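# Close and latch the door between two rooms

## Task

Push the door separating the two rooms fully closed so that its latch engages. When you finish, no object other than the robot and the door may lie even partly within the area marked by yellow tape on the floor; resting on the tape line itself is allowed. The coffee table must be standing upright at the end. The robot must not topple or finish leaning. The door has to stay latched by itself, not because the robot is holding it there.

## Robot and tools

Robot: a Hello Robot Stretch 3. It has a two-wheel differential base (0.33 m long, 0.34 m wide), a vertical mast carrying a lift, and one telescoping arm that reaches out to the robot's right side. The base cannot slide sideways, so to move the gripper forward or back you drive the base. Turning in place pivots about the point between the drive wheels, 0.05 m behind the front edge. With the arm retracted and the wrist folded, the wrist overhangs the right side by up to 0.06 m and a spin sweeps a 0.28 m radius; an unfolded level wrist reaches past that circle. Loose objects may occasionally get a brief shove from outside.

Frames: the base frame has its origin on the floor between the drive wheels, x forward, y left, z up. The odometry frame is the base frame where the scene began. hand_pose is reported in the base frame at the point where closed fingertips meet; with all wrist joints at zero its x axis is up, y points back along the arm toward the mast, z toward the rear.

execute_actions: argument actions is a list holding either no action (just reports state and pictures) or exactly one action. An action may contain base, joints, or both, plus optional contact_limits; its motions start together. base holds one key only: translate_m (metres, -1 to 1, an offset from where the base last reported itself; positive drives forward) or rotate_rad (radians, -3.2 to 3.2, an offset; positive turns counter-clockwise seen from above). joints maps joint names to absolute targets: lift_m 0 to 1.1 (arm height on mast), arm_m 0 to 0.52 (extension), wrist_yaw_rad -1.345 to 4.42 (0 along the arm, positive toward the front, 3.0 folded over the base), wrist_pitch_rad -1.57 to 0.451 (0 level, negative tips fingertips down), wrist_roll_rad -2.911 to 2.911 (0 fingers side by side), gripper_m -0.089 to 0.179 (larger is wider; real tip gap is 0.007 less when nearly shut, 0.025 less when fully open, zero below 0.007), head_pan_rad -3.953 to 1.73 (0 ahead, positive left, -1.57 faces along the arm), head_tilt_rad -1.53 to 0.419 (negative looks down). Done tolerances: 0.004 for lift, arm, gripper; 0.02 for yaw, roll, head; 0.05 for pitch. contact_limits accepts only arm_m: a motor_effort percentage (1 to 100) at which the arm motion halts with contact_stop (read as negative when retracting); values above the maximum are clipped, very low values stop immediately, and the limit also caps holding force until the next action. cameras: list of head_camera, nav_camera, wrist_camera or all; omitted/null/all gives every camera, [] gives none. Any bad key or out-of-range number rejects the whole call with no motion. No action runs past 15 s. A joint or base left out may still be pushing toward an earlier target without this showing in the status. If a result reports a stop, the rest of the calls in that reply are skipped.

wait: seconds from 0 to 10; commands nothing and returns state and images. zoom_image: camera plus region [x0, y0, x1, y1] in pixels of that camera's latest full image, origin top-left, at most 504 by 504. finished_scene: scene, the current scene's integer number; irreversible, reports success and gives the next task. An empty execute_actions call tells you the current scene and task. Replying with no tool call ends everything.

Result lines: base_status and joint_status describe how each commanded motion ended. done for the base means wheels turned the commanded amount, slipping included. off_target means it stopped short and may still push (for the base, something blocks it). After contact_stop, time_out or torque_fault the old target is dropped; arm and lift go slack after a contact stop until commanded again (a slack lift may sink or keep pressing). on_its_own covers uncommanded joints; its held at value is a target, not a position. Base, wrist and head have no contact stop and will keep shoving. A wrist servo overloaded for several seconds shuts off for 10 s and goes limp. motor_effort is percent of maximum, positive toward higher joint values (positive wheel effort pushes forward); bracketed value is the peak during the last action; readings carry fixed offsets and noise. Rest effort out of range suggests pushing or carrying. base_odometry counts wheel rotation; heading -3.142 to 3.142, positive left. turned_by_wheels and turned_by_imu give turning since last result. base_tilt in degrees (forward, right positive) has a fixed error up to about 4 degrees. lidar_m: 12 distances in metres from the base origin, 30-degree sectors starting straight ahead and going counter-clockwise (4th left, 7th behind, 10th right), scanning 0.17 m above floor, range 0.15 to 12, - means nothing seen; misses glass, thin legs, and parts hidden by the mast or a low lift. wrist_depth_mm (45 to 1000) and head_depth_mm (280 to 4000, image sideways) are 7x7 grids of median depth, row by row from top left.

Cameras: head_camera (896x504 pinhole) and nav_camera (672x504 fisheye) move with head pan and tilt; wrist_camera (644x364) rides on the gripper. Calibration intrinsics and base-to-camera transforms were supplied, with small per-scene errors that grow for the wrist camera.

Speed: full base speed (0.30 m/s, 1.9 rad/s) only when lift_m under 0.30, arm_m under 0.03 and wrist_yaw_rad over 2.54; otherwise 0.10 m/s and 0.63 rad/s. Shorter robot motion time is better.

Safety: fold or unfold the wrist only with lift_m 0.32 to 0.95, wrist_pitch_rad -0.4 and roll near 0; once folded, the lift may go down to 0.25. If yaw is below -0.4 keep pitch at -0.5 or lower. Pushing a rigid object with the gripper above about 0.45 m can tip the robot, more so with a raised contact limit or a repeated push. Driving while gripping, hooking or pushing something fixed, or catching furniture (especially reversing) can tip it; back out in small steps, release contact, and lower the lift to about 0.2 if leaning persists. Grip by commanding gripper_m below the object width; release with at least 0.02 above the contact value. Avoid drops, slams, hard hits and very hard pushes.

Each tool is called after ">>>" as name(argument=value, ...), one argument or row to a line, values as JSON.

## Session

>>> execute_actions(
  actions=[
    {"joints":{"lift_m":0.28,"wrist_pitch_rad":-0.4,"head_tilt_rad":-0.7}},
  ],
)

Scene clock: 3.47 s.
base_odometry: x=+0.000 y=+0.000 heading=+0.000 (m, m, rad; odometry frame)
turned_by_wheels: +0.000 (rad since the last result)
turned_by_imu: +0.000 (rad since the last result)
base_tilt: forward=+0.4 right=+0.2 (deg)
lidar_m: 0.86 0.74 0.72 0.75 1.02 1.36 2.56 1.71 1.77 1.17 0.86 0.83
head_depth_mm: 686 756 838 940 1070 1238 1209 / 718 794 883 998 1142 1302 1211 / 749 832 935 1065 1231 1354 1211 / 788 877 989 1136 1329 1385 1195 / 829 927 1060 1217 1451 1375 1199 / 871 980 1119 1267 1447 1375 1186 / 864 938 1012 1118 1230 1307 1189
base_status: not commanded
joint_positions: lift_m=+0.281 arm_m=-0.001 wrist_yaw_rad=+2.845 wrist_pitch_rad=-0.418 wrist_roll_rad=-0.007 gripper_m=+0.037 head_pan_rad=-0.007 head_tilt_rad=-0.691
joint_status: all done
motor_effort: left_wheel=+0(1) right_wheel=+1(1) lift_m=+13(23) arm_m=+0(0) wrist_yaw_rad=-1(1) wrist_pitch_rad=+6(5) wrist_roll_rad=+0(0) gripper_m=+1(0) head_pan_rad=-1(1) head_tilt_rad=-5(41) (%)
hand_pose: x=+0.0444 y=+0.0704 z=+0.2932 quat_wxyz=(+0.248, +0.703, +0.044, +0.665) (m; base frame)
wrist_depth_mm: - 775 728 683 650 614 594 / - 851 804 747 701 678 639 / - 884 850 793 766 718 698 / - 682 680 690 711 726 703 / 530 565 562 566 587 572 589 / 472 - - 475 469 488 491 / - - - 413 415 419 420
pictures: head_camera (sideways: a quarter turn clockwise sets it upright), nav_camera (sideways: a quarter turn counterclockwise sets it upright), wrist_camera
camera_calibration (this result's frames):
head_camera: T_world_to_cam=[[-0.622885, -0.00220556, -0.78231, 1.04213], [0.047965, 0.998007, -0.041004, 0.0525425], [0.780841, -0.0630643, -0.621538, 0.758798], [0, 0, 0, 1]] pos_world=[0.0541081, -0.0022862, 1.28905]
nav_camera: T_world_to_cam=[[0.643013, -0.0454344, 0.764506, -0.95808], [-0.0543532, -0.998429, -0.0136208, 0.0604385], [0.763924, -0.0327949, -0.644473, 0.793291], [0, 0, 0, 1]] pos_world=[0.0133294, 0.0428298, 1.24453]
wrist_camera: T_world_to_cam=[[0.950718, -0.309023, 0.0252875, -0.0297218], [-0.165601, -0.575037, -0.801192, 0.303236], [0.262128, 0.75752, -0.597873, 0.278343], [0, 0, 0, 1]] pos_world=[0.00551161, -0.0456631, 0.410116]
Images, in order (width x height): head_camera 896x504, nav_camera 672x504, wrist_camera 644x364.

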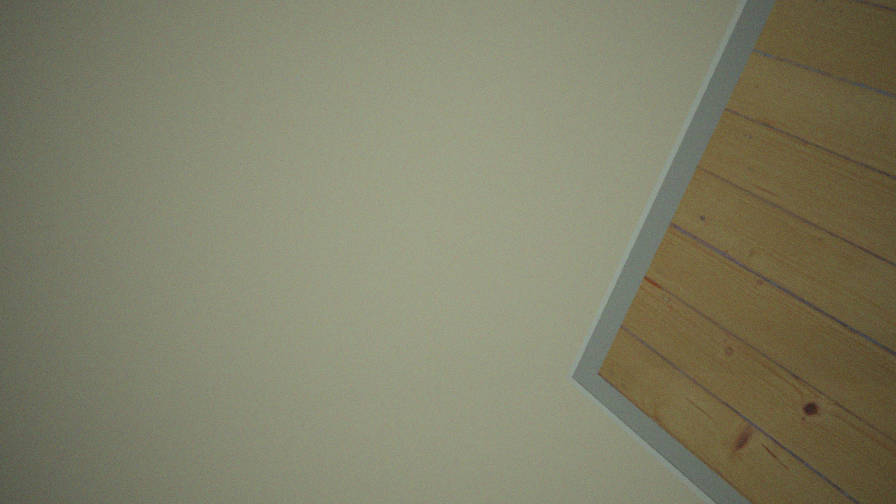

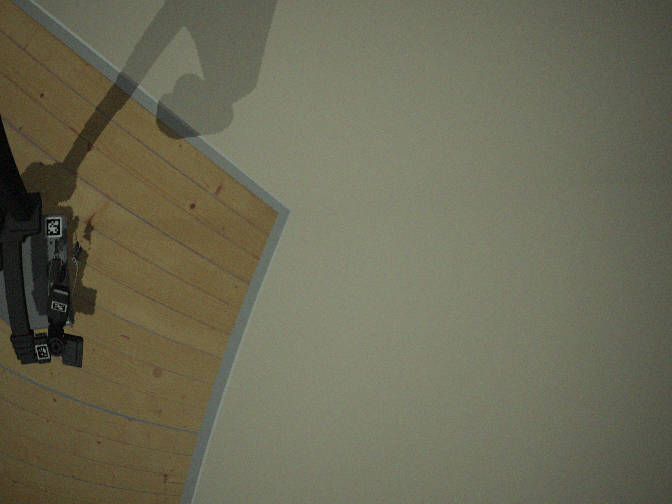

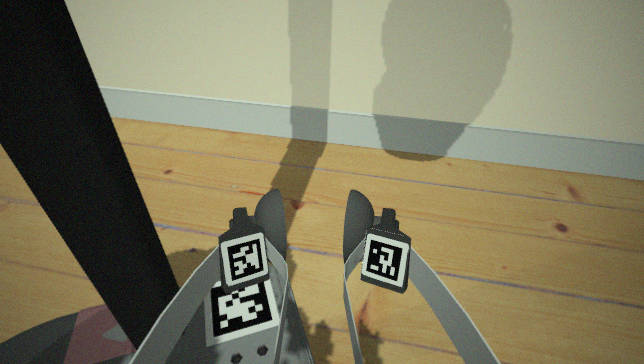

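>>> execute_actions(
  actions=[
    {"base":{"rotate_rad":-3.15}},
  ],
  cameras=[],
)

>>> execute_actions(
  actions=[
    {"base":{"translate_m":1}},
  ],
  cameras=["nav_camera","head_camera"],
)

Scene clock: 10.37 s.
base_odometry: x=+0.000 y=+0.000 heading=+3.133 (m, m, rad; odometry frame)
turned_by_wheels: -3.150 (rad since the last result)
turned_by_imu: -3.175 (rad since the last result)
base_tilt: forward=+0.4 right=+0.2 (deg)
lidar_m: 2.55 1.72 1.78 1.17 0.86 0.83 0.86 0.74 0.71 0.74 1.02 1.36
head_depth_mm: 2519 2796 2561 1886 1642 1395 1210 / 2645 2879 2594 1991 1640 1388 1204 / 2744 2981 2493 1996 1647 1383 1204 / 2830 3120 2516 1995 1627 1379 1198 / 2843 3061 2536 1959 1610 1375 1197 / 2486 2748 2514 1959 1610 1369 1196 / 2207 2412 2438 1956 1615 1362 1186
base_status: done
joint_positions: lift_m=+0.281 arm_m=-0.001 wrist_yaw_rad=+2.845 wrist_pitch_rad=-0.418 wrist_roll_rad=-0.007 gripper_m=+0.037 head_pan_rad=-0.007 head_tilt_rad=-0.692
joint_status: not commanded
motor_effort: left_wheel=+2(16) right_wheel=+0(7) lift_m=+14(14) arm_m=-1(1) wrist_yaw_rad=+0(0) wrist_pitch_rad=+6(6) wrist_roll_rad=+0(0) gripper_m=+1(1) head_pan_rad=+0(1) head_tilt_rad=-5(5) (%)
hand_pose: x=+0.0444 y=+0.0704 z=+0.2932 quat_wxyz=(+0.248, +0.703, +0.044, +0.665) (m; base frame)
wrist_depth_mm: - - - - - - - / - - - - - - - / - 881 870 912 907 910 925 / - 667 690 682 699 689 725 / 546 573 555 565 572 567 581 / 467 - - 482 469 490 492 / - - - 419 414 416 422
pictures: none
No camera images: the call's "cameras" was empty. Leave "cameras" out to get every camera's image.

Scene clock: 15.40 s.
base_odometry: x=-1.000 y=+0.008 heading=+3.133 (m, m, rad; odometry frame)
turned_by_wheels: +0.000 (rad since the last result)
turned_by_imu: +0.005 (rad since the last result)
base_tilt: forward=+0.5 right=+0.2 (deg)
lidar_m: 1.84 1.35 1.01 1.29 1.75 1.69 1.72 1.26 1.22 0.75 0.68 2.08
head_depth_mm: 1750 1956 2141 2024 1639 1405 1211 / 1826 2048 2270 1991 1642 1399 1206 / 1921 2148 2330 1999 1637 1388 1204 / 2012 2262 2429 1988 1626 1387 1198 / 2016 2252 2403 1972 1614 1383 1199 / 1806 1962 2147 1952 1611 1371 1192 / 1594 1729 1881 1887 1611 1367 1189
base_status: done
joint_positions: lift_m=+0.281 arm_m=-0.001 wrist_yaw_rad=+2.845 wrist_pitch_rad=-0.418 wrist_roll_rad=-0.007 gripper_m=+0.037 head_pan_rad=-0.007 head_tilt_rad=-0.692
joint_status: not commanded
motor_effort: left_wheel=+1(14) right_wheel=+0(6) lift_m=+14(14) arm_m=-1(1) wrist_yaw_rad=-1(1) wrist_pitch_rad=+5(6) wrist_roll_rad=+0(0) gripper_m=-1(0) head_pan_rad=+0(0) head_tilt_rad=-4(4) (%)
hand_pose: x=+0.0444 y=+0.0704 z=+0.2933 quat_wxyz=(+0.248, +0.703, +0.044, +0.665) (m; base frame)
wrist_depth_mm: - - - - - - - / - - - - - - - / - 863 872 925 913 900 932 / - 675 678 697 698 718 713 / 538 567 558 568 592 576 580 / 467 - - 474 471 489 495 / - - - 416 417 423 423
pictures: head_camera (sideways: a quarter turn clockwise sets it upright), nav_camera (sideways: a quarter turn counterclockwise sets it upright)
camera_calibration (this result's frames):
head_camera: T_world_to_cam=[[-0.623969, -0.00219861, -0.781446, 1.04101], [0.047908, 0.998007, -0.0410615, 0.0526175], [0.779979, -0.0630586, -0.62262, 0.760211], [0, 0, 0, 1]] pos_world=[0.0540902, -0.00228607, 1.28898]
nav_camera: T_world_to_cam=[[0.644072, -0.0454412, 0.763614, -0.956923], [-0.0543718, -0.998429, -0.0135545, 0.0603523], [0.76303, -0.032789, -0.645531, 0.794673], [0, 0, 0, 1]] pos_world=[0.0132499, 0.0428303, 1.24452]
Images, in order (width x height): head_camera 896x504, nav_camera 672x504.

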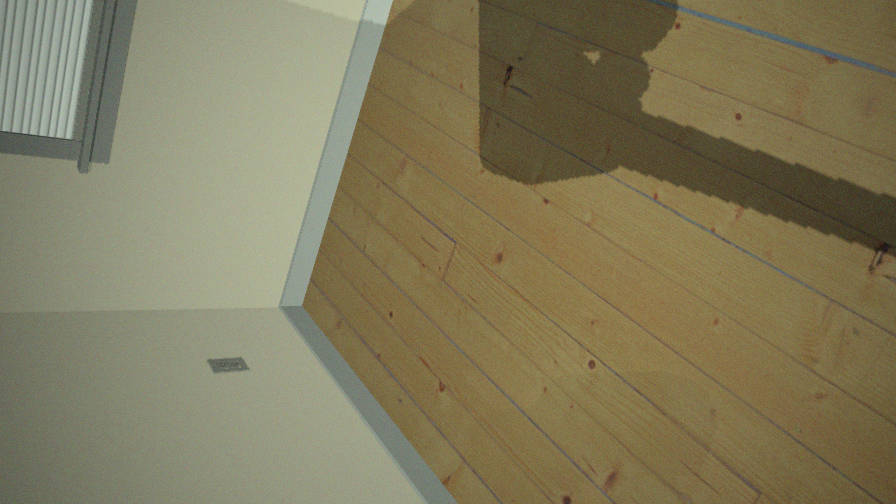

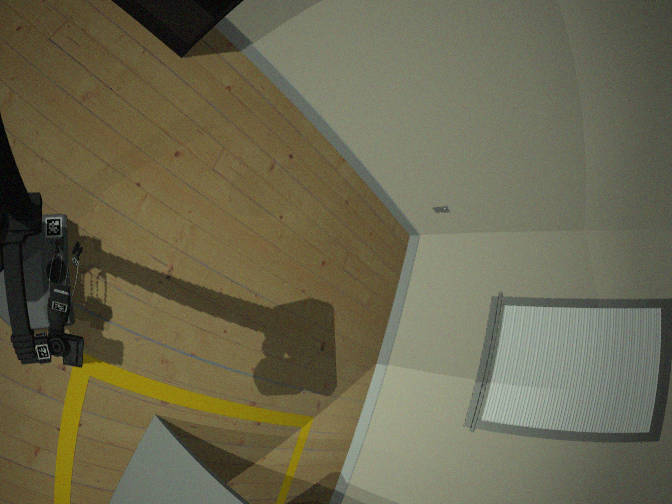

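>>> execute_actions(
  actions=[
    {"base":{"rotate_rad":-0.5}},
  ],
  cameras=[],
)

>>> execute_actions(
  actions=[
    {"base":{"translate_m":1},"joints":{"head_pan_rad":-1.57,"head_tilt_rad":-1}},
  ],
  cameras=["nav_camera","head_camera"],
)

Scene clock: 20.43 s.
base_odometry: x=-1.000 y=+0.008 heading=+2.633 (m, m, rad; odometry frame)
turned_by_wheels: -0.500 (rad since the last result)
turned_by_imu: -0.503 (rad since the last result)
base_tilt: forward=+0.4 right=+0.2 (deg)
lidar_m: 2.07 1.78 1.35 1.01 1.30 1.74 1.69 1.68 1.25 1.22 0.74 0.69
head_depth_mm: 1787 1999 2275 2007 1653 1391 1166 / 1802 2018 2285 1991 1650 1393 1209 / 1785 2001 2277 2001 1635 1389 1201 / 1784 2022 2247 1977 1636 1391 1203 / 1786 1998 2235 1951 1623 1370 1187 / 1793 2011 2218 1948 1615 1372 1193 / 1784 2004 2225 1956 1602 1362 1187
base_status: done
joint_positions: lift_m=+0.281 arm_m=-0.001 wrist_yaw_rad=+2.845 wrist_pitch_rad=-0.418 wrist_roll_rad=-0.007 gripper_m=+0.037 head_pan_rad=-0.007 head_tilt_rad=-0.692
joint_status: not commanded
motor_effort: left_wheel=+2(13) right_wheel=-1(5) lift_m=+14(14) arm_m=-1(1) wrist_yaw_rad=+0(0) wrist_pitch_rad=+5(5) wrist_roll_rad=+0(0) gripper_m=+0(1) head_pan_rad=+0(0) head_tilt_rad=-5(4) (%)
hand_pose: x=+0.0444 y=+0.0704 z=+0.2933 quat_wxyz=(+0.248, +0.703, +0.044, +0.665) (m; base frame)
wrist_depth_mm: - - - - - - - / - 972 - - - - - / - 863 881 876 925 928 945 / - 683 687 699 715 696 714 / 539 573 565 575 586 577 584 / 468 - - 477 468 484 489 / - - - 412 414 418 423
pictures: none
No camera images: the call's "cameras" was empty. Leave "cameras" out to get every camera's image.

Scene clock: 25.47 s.
base_odometry: x=-1.874 y=+0.495 heading=+2.633 (m, m, rad; odometry frame)
turned_by_wheels: +0.000 (rad since the last result)
turned_by_imu: +0.005 (rad since the last result)
base_tilt: forward=+0.4 right=+0.2 (deg)
lidar_m: 1.08 1.13 1.30 1.27 1.33 1.43 2.69 0.58 0.58 1.27 1.08 1.11
head_depth_mm: 2397 2001 1736 1485 1272 1236 1120 / 2389 2008 1718 1519 1366 1227 1138 / 2366 1984 1723 1524 1346 1224 - / 2381 1981 1696 1498 1344 1233 - / 2319 1952 1679 1503 1342 1228 1115 / 1223 1427 1627 1492 1322 1211 1108 / 1211 1422 1620 1496 1324 1202 1097
base_status: done
joint_positions: lift_m=+0.281 arm_m=-0.001 wrist_yaw_rad=+2.845 wrist_pitch_rad=-0.418 wrist_roll_rad=-0.007 gripper_m=+0.037 head_pan_rad=-1.563 head_tilt_rad=-0.988
joint_status: all done
motor_effort: left_wheel=+2(15) right_wheel=+0(6) lift_m=+14(14) arm_m=-1(1) wrist_yaw_rad=+0(0) wrist_pitch_rad=+5(5) wrist_roll_rad=+0(0) gripper_m=+0(0) head_pan_rad=-2(36) head_tilt_rad=-7(31) (%)
hand_pose: x=+0.0444 y=+0.0705 z=+0.2933 quat_wxyz=(+0.247, +0.703, +0.044, +0.665) (m; base frame)
wrist_depth_mm: - - - - - - 890 / - - - - - - 935 / - 861 878 896 921 916 885 / - 681 688 693 682 701 721 / 533 557 565 562 581 571 577 / 465 - - 479 468 490 489 / - - - 413 426 426 426
pictures: head_camera (sideways: a quarter turn clockwise sets it upright), nav_camera (sideways: a quarter turn counterclockwise sets it upright)
camera_calibration (this result's frames):
head_camera: T_world_to_cam=[[-0.0123222, 0.824441, -0.565814, 0.756292], [0.998475, -0.0203111, -0.0513396, 0.0601822], [-0.0538188, -0.565584, -0.822933, 1.0258], [0, 0, 0, 1]] pos_world=[0.00443621, -0.0421189, 1.27518]
nav_camera: T_world_to_cam=[[-0.0350789, -0.839123, 0.542809, -0.665064], [-0.9991, 0.0423967, 0.000974031, 0.0471982], [-0.0238307, -0.542286, -0.839856, 1.05217], [0, 0, 0, 1]] pos_world=[0.0489, 0.0105082, 1.24463]
Images, in order (width x height): head_camera 896x504, nav_camera 672x504.

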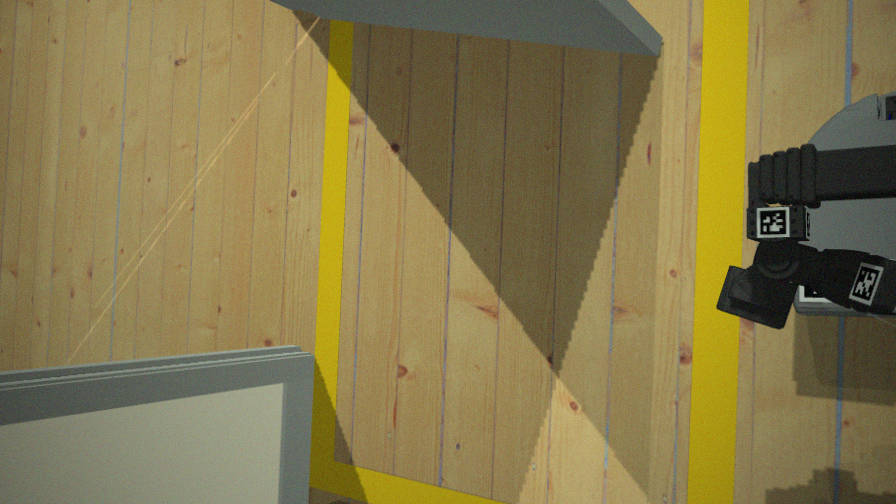

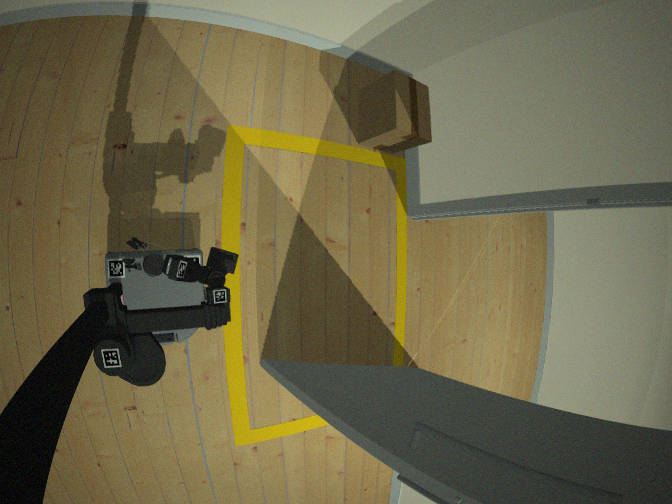

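>>> execute_actions(
  actions=[
    {"base":{"translate_m":-1},"joints":{"head_pan_rad":0,"head_tilt_rad":-1.2,"wrist_yaw_rad":3.2}},
  ],
  cameras=[],
)

>>> execute_actions(
  actions=[
    {"base":{"rotate_rad":-0.75}},
  ],
  cameras=[],
)

>>> execute_actions(
  actions=[
    {"base":{"translate_m":0.45}},
  ],
  cameras=[],
)

>>> execute_actions(
  actions=[
    {"base":{"translate_m":0.85},"joints":{"lift_m":0.33}},
  ],
  cameras=[],
)

>>> execute_actions(
  actions=[
    {"base":{"rotate_rad":-0.84}},
  ],
  cameras=[],
)

>>> execute_actions(
  actions=[
    {"base":{"translate_m":0.36}},
  ],
  cameras=["nav_camera"],
)

Scene clock: 39.87 s.
base_odometry: x=-1.000 y=+0.008 heading=+2.633 (m, m, rad; odometry frame)
turned_by_wheels: +0.000 (rad since the last result)
turned_by_imu: -0.004 (rad since the last result)
base_tilt: forward=+0.4 right=+0.2 (deg)
lidar_m: 2.08 1.79 1.34 1.01 1.30 1.74 1.69 1.68 1.26 1.22 0.74 0.68
head_depth_mm: 1781 1602 1477 1329 1280 1200 1127 / 1757 1613 1480 1371 1280 1202 1125 / 1736 1599 1459 1365 1268 1204 - / 1724 1573 1450 1357 1268 1201 - / 1717 1574 1451 1356 1258 1192 - / 1706 1560 1451 1334 1244 1186 - / 1699 1568 1438 1338 1244 1170 1119
base_status: done
joint_positions: lift_m=+0.281 arm_m=-0.001 wrist_yaw_rad=+3.198 wrist_pitch_rad=-0.418 wrist_roll_rad=-0.007 gripper_m=+0.037 head_pan_rad=-0.007 head_tilt_rad=-1.186
joint_status: all done
motor_effort: left_wheel=+2(9) right_wheel=+0(9) lift_m=+14(14) arm_m=-1(0) wrist_yaw_rad=+2(3) wrist_pitch_rad=+5(5) wrist_roll_rad=+0(0) gripper_m=+0(0) head_pan_rad=+1(29) head_tilt_rad=-9(29) (%)
hand_pose: x=-0.0338 y=+0.0800 z=+0.2933 quat_wxyz=(+0.127, +0.685, +0.167, +0.698) (m; base frame)
wrist_depth_mm: - - - - - - - / - - - - - - - / 852 868 868 892 896 910 940 / 683 691 676 696 690 702 729 / 546 558 562 563 584 569 585 / 470 499 - - 478 484 484 / 413 - - - 413 422 425
pictures: none
No camera images: the call's "cameras" was empty. Leave "cameras" out to get every camera's image.

Scene clock: 41.57 s.
base_odometry: x=-1.000 y=+0.008 heading=+1.883 (m, m, rad; odometry frame)
turned_by_wheels: -0.750 (rad since the last result)
turned_by_imu: -0.754 (rad since the last result)
base_tilt: forward=+0.4 right=+0.3 (deg)
lidar_m: 0.69 2.06 2.08 1.45 1.01 1.28 1.30 1.69 1.70 1.36 1.22 0.87
head_depth_mm: 991 1315 1478 1374 1285 1201 1130 / 921 1188 1453 1374 1274 1197 1123 / 858 1084 1421 1367 1264 1203 - / 801 999 1333 1349 1256 1195 - / 754 926 1231 1346 1257 1196 - / 1644 1548 1441 1339 1250 1178 - / 1695 1552 1434 1323 1247 1165 1115
base_status: done
joint_positions: lift_m=+0.281 arm_m=-0.001 wrist_yaw_rad=+3.198 wrist_pitch_rad=-0.418 wrist_roll_rad=-0.007 gripper_m=+0.037 head_pan_rad=-0.007 head_tilt_rad=-1.186
joint_status: not commanded
motor_effort: left_wheel=+2(14) right_wheel=-1(6) lift_m=+14(14) arm_m=-1(1) wrist_yaw_rad=+2(1) wrist_pitch_rad=+5(5) wrist_roll_rad=+0(0) gripper_m=+0(0) head_pan_rad=+2(2) head_tilt_rad=-7(7) (%)
hand_pose: x=-0.0338 y=+0.0800 z=+0.2933 quat_wxyz=(+0.127, +0.685, +0.167, +0.698) (m; base frame)
wrist_depth_mm: 938 - - - - - - / 920 - - - - - - / 774 866 867 895 905 917 921 / 670 671 683 682 700 706 718 / 541 557 566 557 579 580 588 / 467 492 - - 482 494 487 / 411 - - - 410 424 421
pictures: none
No camera images: the call's "cameras" was empty. Leave "cameras" out to get every camera's image.

Scene clock: 44.80 s.
base_odometry: x=-1.138 y=+0.437 heading=+1.884 (m, m, rad; odometry frame)
turned_by_wheels: +0.000 (rad since the last result)
turned_by_imu: +0.002 (rad since the last result)
base_tilt: forward=+0.4 right=+0.2 (deg)
lidar_m: 0.25 0.24 1.74 1.78 1.59 1.36 1.75 2.03 1.65 1.03 0.79 0.33
head_depth_mm: 342 454 676 1310 1278 1193 1126 / 317 411 584 1012 1272 1200 1122 / 304 375 516 815 1253 1204 - / - 354 433 661 1224 1203 - / - 318 417 578 1039 1197 - / - 303 379 552 1238 1177 - / - 295 1387 1336 1244 1170 1120
base_status: done
joint_positions: lift_m=+0.281 arm_m=-0.001 wrist_yaw_rad=+3.198 wrist_pitch_rad=-0.418 wrist_roll_rad=-0.007 gripper_m=+0.037 head_pan_rad=-0.007 head_tilt_rad=-1.186
joint_status: not commanded
motor_effort: left_wheel=+1(14) right_wheel=+0(6) lift_m=+14(14) arm_m=-1(1) wrist_yaw_rad=+1(0) wrist_pitch_rad=+5(6) wrist_roll_rad=+0(0) gripper_m=+1(0) head_pan_rad=+2(2) head_tilt_rad=-7(7) (%)
hand_pose: x=-0.0338 y=+0.0800 z=+0.2933 quat_wxyz=(+0.127, +0.685, +0.167, +0.698) (m; base frame)
wrist_depth_mm: - - - - - - - / - - - - - - - / 854 841 865 878 925 920 956 / 660 676 681 693 710 697 717 / 554 554 556 563 578 567 578 / 466 488 - - 476 488 493 / 417 - - - 415 420 424
pictures: none
No camera images: the call's "cameras" was empty. Leave "cameras" out to get every camera's image.

Scene clock: 54.63 s.
base_odometry: x=-1.400 y=+1.245 heading=+1.884 (m, m, rad; odometry frame)
turned_by_wheels: +0.000 (rad since the last result)
turned_by_imu: +0.038 (rad since the last result)
base_tilt: forward=+0.5 right=+0.2 (deg)
lidar_m: 0.16 0.58 1.09 1.35 2.12 2.11 2.57 2.69 0.57 0.22 0.16 0.15
head_depth_mm: - - - - 358 625 1123 / - - - 303 422 741 1133 / - - - 328 514 951 - / - - - 369 575 1187 - / - - 315 1300 1226 1193 - / 982 1272 1134 1309 1249 1180 - / 1123 1335 1116 1293 1245 1164 1124
base_status: done
joint_positions: lift_m=+0.329 arm_m=-0.001 wrist_yaw_rad=+3.197 wrist_pitch_rad=-0.417 wrist_roll_rad=-0.007 gripper_m=+0.037 head_pan_rad=+0.007 head_tilt_rad=-1.198
joint_status: all done
motor_effort: left_wheel=+1(70) right_wheel=+0(27) lift_m=+36(38) arm_m=-1(1) wrist_yaw_rad=+2(4) wrist_pitch_rad=+5(5) wrist_roll_rad=+0(0) gripper_m=+0(0) head_pan_rad=-3(14) head_tilt_rad=+0(8) (%)
hand_pose: x=-0.0336 y=+0.0800 z=+0.3423 quat_wxyz=(+0.127, +0.685, +0.166, +0.698) (m; base frame)
wrist_depth_mm: - - - - - 971 816 / - - - - - - 840 / 954 959 982 - - - 874 / 737 763 745 782 780 786 805 / 613 616 620 634 646 636 630 / 523 529 - 546 523 539 523 / 462 - - - 463 477 479
pictures: none
No camera images: the call's "cameras" was empty. Leave "cameras" out to get every camera's image.

Scene clock: 56.90 s.
base_odometry: x=-1.400 y=+1.245 heading=+1.044 (m, m, rad; odometry frame)
turned_by_wheels: -0.840 (rad since the last result)
turned_by_imu: -0.849 (rad since the last result)
base_tilt: forward=+0.5 right=+0.2 (deg)
lidar_m: 0.15 0.15 0.17 0.58 1.15 1.64 2.12 2.11 2.74 1.29 0.33 0.18
head_depth_mm: - - 323 507 1254 1204 1133 / - - 306 447 1162 1199 1130 / - - 296 400 890 1208 - / - - - 362 719 1196 - / - - - 339 606 1187 - / - - - 323 462 1156 - / - - - 310 408 1158 1122
base_status: done
joint_positions: lift_m=+0.329 arm_m=-0.001 wrist_yaw_rad=+3.197 wrist_pitch_rad=-0.417 wrist_roll_rad=-0.007 gripper_m=+0.037 head_pan_rad=+0.007 head_tilt_rad=-1.198
joint_status: not commanded
motor_effort: left_wheel=+2(8) right_wheel=-1(5) lift_m=+36(36) arm_m=-1(1) wrist_yaw_rad=+1(2) wrist_pitch_rad=+5(5) wrist_roll_rad=+0(0) gripper_m=+0(0) head_pan_rad=-4(3) head_tilt_rad=+0(1) (%)
hand_pose: x=-0.0336 y=+0.0800 z=+0.3423 quat_wxyz=(+0.127, +0.685, +0.166, +0.698) (m; base frame)
wrist_depth_mm: - - - - 952 844 166 / - - - - 625 603 169 / 950 961 992 - 665 627 173 / 739 750 751 778 740 238 176 / 622 621 619 626 657 245 181 / 523 532 - 543 514 254 186 / 454 - - - 442 250 189
pictures: none
No camera images: the call's "cameras" was empty. Leave "cameras" out to get every camera's image.

Scene clock: 61.57 s.
base_odometry: x=-1.219 y=+1.556 heading=+1.043 (m, m, rad; odometry frame)
turned_by_wheels: +0.000 (rad since the last result)
turned_by_imu: -0.057 (rad since the last result)
base_tilt: forward=+0.4 right=+0.2 (deg)
lidar_m: - - 0.15 0.21 0.58 1.51 2.47 2.42 2.81 0.21 0.15 -
head_depth_mm: - - - - - 1170 1130 / - - - - - 1108 1127 / - - - - - - - / - - - - - 631 - / - - - - - 608 - / - - - - - 811 - / - - - - - 791 1116
base_status: done
joint_positions: lift_m=+0.330 arm_m=-0.001 wrist_yaw_rad=+3.187 wrist_pitch_rad=-0.417 wrist_roll_rad=-0.007 gripper_m=+0.037 head_pan_rad=+0.004 head_tilt_rad=-1.195
joint_status: not commanded
on_its_own: right_wheel is at rest, and its effort (+20) is outside its rest range (-18 to +18)
motor_effort: left_wheel=-1(55) right_wheel=+20(28) lift_m=+34(35) arm_m=+0(1) wrist_yaw_rad=+9(14) wrist_pitch_rad=+5(5) wrist_roll_rad=+0(0) gripper_m=+1(0) head_pan_rad=-2(3) head_tilt_rad=-3(2) (%)
hand_pose: x=-0.0314 y=+0.0803 z=+0.3425 quat_wxyz=(+0.130, +0.686, +0.162, +0.697) (m; base frame)
wrist_depth_mm: - - - 966 235 139 92 / - - 595 801 255 138 92 / 956 974 680 754 272 137 91 / 758 775 732 742 272 136 91 / 607 625 629 628 234 136 91 / 528 533 - 549 264 135 90 / 454 - - - 245 125 90
pictures: nav_camera (sideways: a quarter turn counterclockwise sets it upright)
camera_calibration (this result's frames):
nav_camera: T_world_to_cam=[[0.932878, -0.0371115, 0.358277, -0.430606], [-0.044043, -0.998967, 0.0112025, 0.0280576], [0.357491, -0.0262302, -0.933548, 1.17159], [0, 0, 0, 1]] pos_world=[-0.0158927, 0.0427791, 1.24769]
Images, in order (width x height): nav_camera 672x504.

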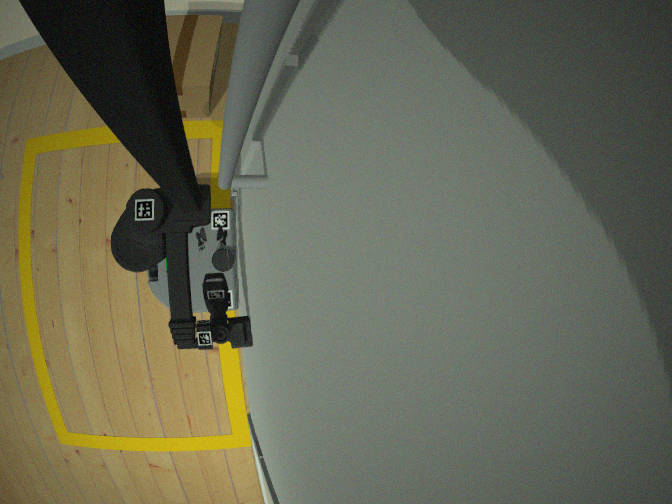

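>>> execute_actions(
  actions=[
    {"base":{"translate_m":0.02}},
  ],
  cameras=[],
)

>>> execute_actions(
  actions=[
    {"base":{"translate_m":-0.06}},
  ],
  cameras=[],
)

>>> finished_scene(
  scene=2,
)

Scene clock: 66.17 s.
base_odometry: x=-1.209 y=+1.573 heading=+1.043 (m, m, rad; odometry frame)
turned_by_wheels: +0.000 (rad since the last result)
turned_by_imu: -0.007 (rad since the last result)
base_tilt: forward=+0.4 right=+0.2 (deg)
lidar_m: - - 0.15 0.20 0.58 1.50 2.47 2.43 2.81 0.21 0.15 -
head_depth_mm: - - - - - 1182 1125 / - - - - - 1157 1129 / - - - - - - - / - - - - - 597 - / - - - - - 557 - / - - - - - 725 - / - - - - - 695 1113
base_status: translate_m off_target (by the wheels' count: +0.0198 of +0.0200)
joint_positions: lift_m=+0.330 arm_m=-0.001 wrist_yaw_rad=+3.185 wrist_pitch_rad=-0.417 wrist_roll_rad=-0.007 gripper_m=+0.037 head_pan_rad=+0.004 head_tilt_rad=-1.196
joint_status: not commanded
on_its_own: left_wheel is at rest, and its effort (+48) is outside its rest range (-18 to +18); right_wheel is at rest, and its effort (+21) is outside its rest range (-18 to +18)
motor_effort: left_wheel=+48(54) right_wheel=+21(21) lift_m=+34(34) arm_m=+1(0) wrist_yaw_rad=+10(10) wrist_pitch_rad=+5(5) wrist_roll_rad=+0(0) gripper_m=+0(0) head_pan_rad=-3(3) head_tilt_rad=-2(2) (%)
hand_pose: x=-0.0310 y=+0.0803 z=+0.3426 quat_wxyz=(+0.131, +0.686, +0.162, +0.697) (m; base frame)
wrist_depth_mm: - - - 970 233 135 90 / - - 593 793 254 134 89 / 968 964 688 802 262 133 89 / 757 755 757 718 259 132 89 / 602 629 633 638 227 131 88 / 522 526 - 557 252 131 88 / 451 - - - 251 122 88
pictures: none
No camera images: the call's "cameras" was empty. Leave "cameras" out to get every camera's image.

Scene clock: 67.83 s.
base_odometry: x=-1.239 y=+1.522 heading=+1.043 (m, m, rad; odometry frame)
turned_by_wheels: +0.000 (rad since the last result)
turned_by_imu: +0.000 (rad since the last result)
base_tilt: forward=+0.4 right=+0.2 (deg)
lidar_m: - 0.15 0.16 0.42 0.58 1.49 2.42 2.37 2.81 0.45 0.16 0.15
head_depth_mm: - - - - 410 1191 1127 / - - - - 405 1177 1132 / - - - - 401 1154 - / - - - - 397 1151 - / - - - - 394 1139 - / - - - - 390 1150 - / - - - - 386 1135 1123
base_status: done
joint_positions: lift_m=+0.330 arm_m=-0.001 wrist_yaw_rad=+3.197 wrist_pitch_rad=-0.417 wrist_roll_rad=-0.007 gripper_m=+0.037 head_pan_rad=+0.004 head_tilt_rad=-1.196
joint_status: not commanded
motor_effort: left_wheel=+1(38) right_wheel=+1(18) lift_m=+34(34) arm_m=+0(0) wrist_yaw_rad=+2(10) wrist_pitch_rad=+5(5) wrist_roll_rad=+0(0) gripper_m=+0(1) head_pan_rad=-2(3) head_tilt_rad=-2(2) (%)
hand_pose: x=-0.0337 y=+0.0802 z=+0.3426 quat_wxyz=(+0.127, +0.685, +0.166, +0.698) (m; base frame)
wrist_depth_mm: - - - 971 489 231 161 / - - - 617 483 241 160 / 968 970 998 656 479 239 159 / 751 762 765 747 467 237 158 / 627 634 628 630 365 236 158 / 512 532 - 542 428 233 157 / 455 - - - 398 216 156
pictures: none
No camera images: the call's "cameras" was empty. Leave "cameras" out to get every camera's image.

The scene is finished: the task was done.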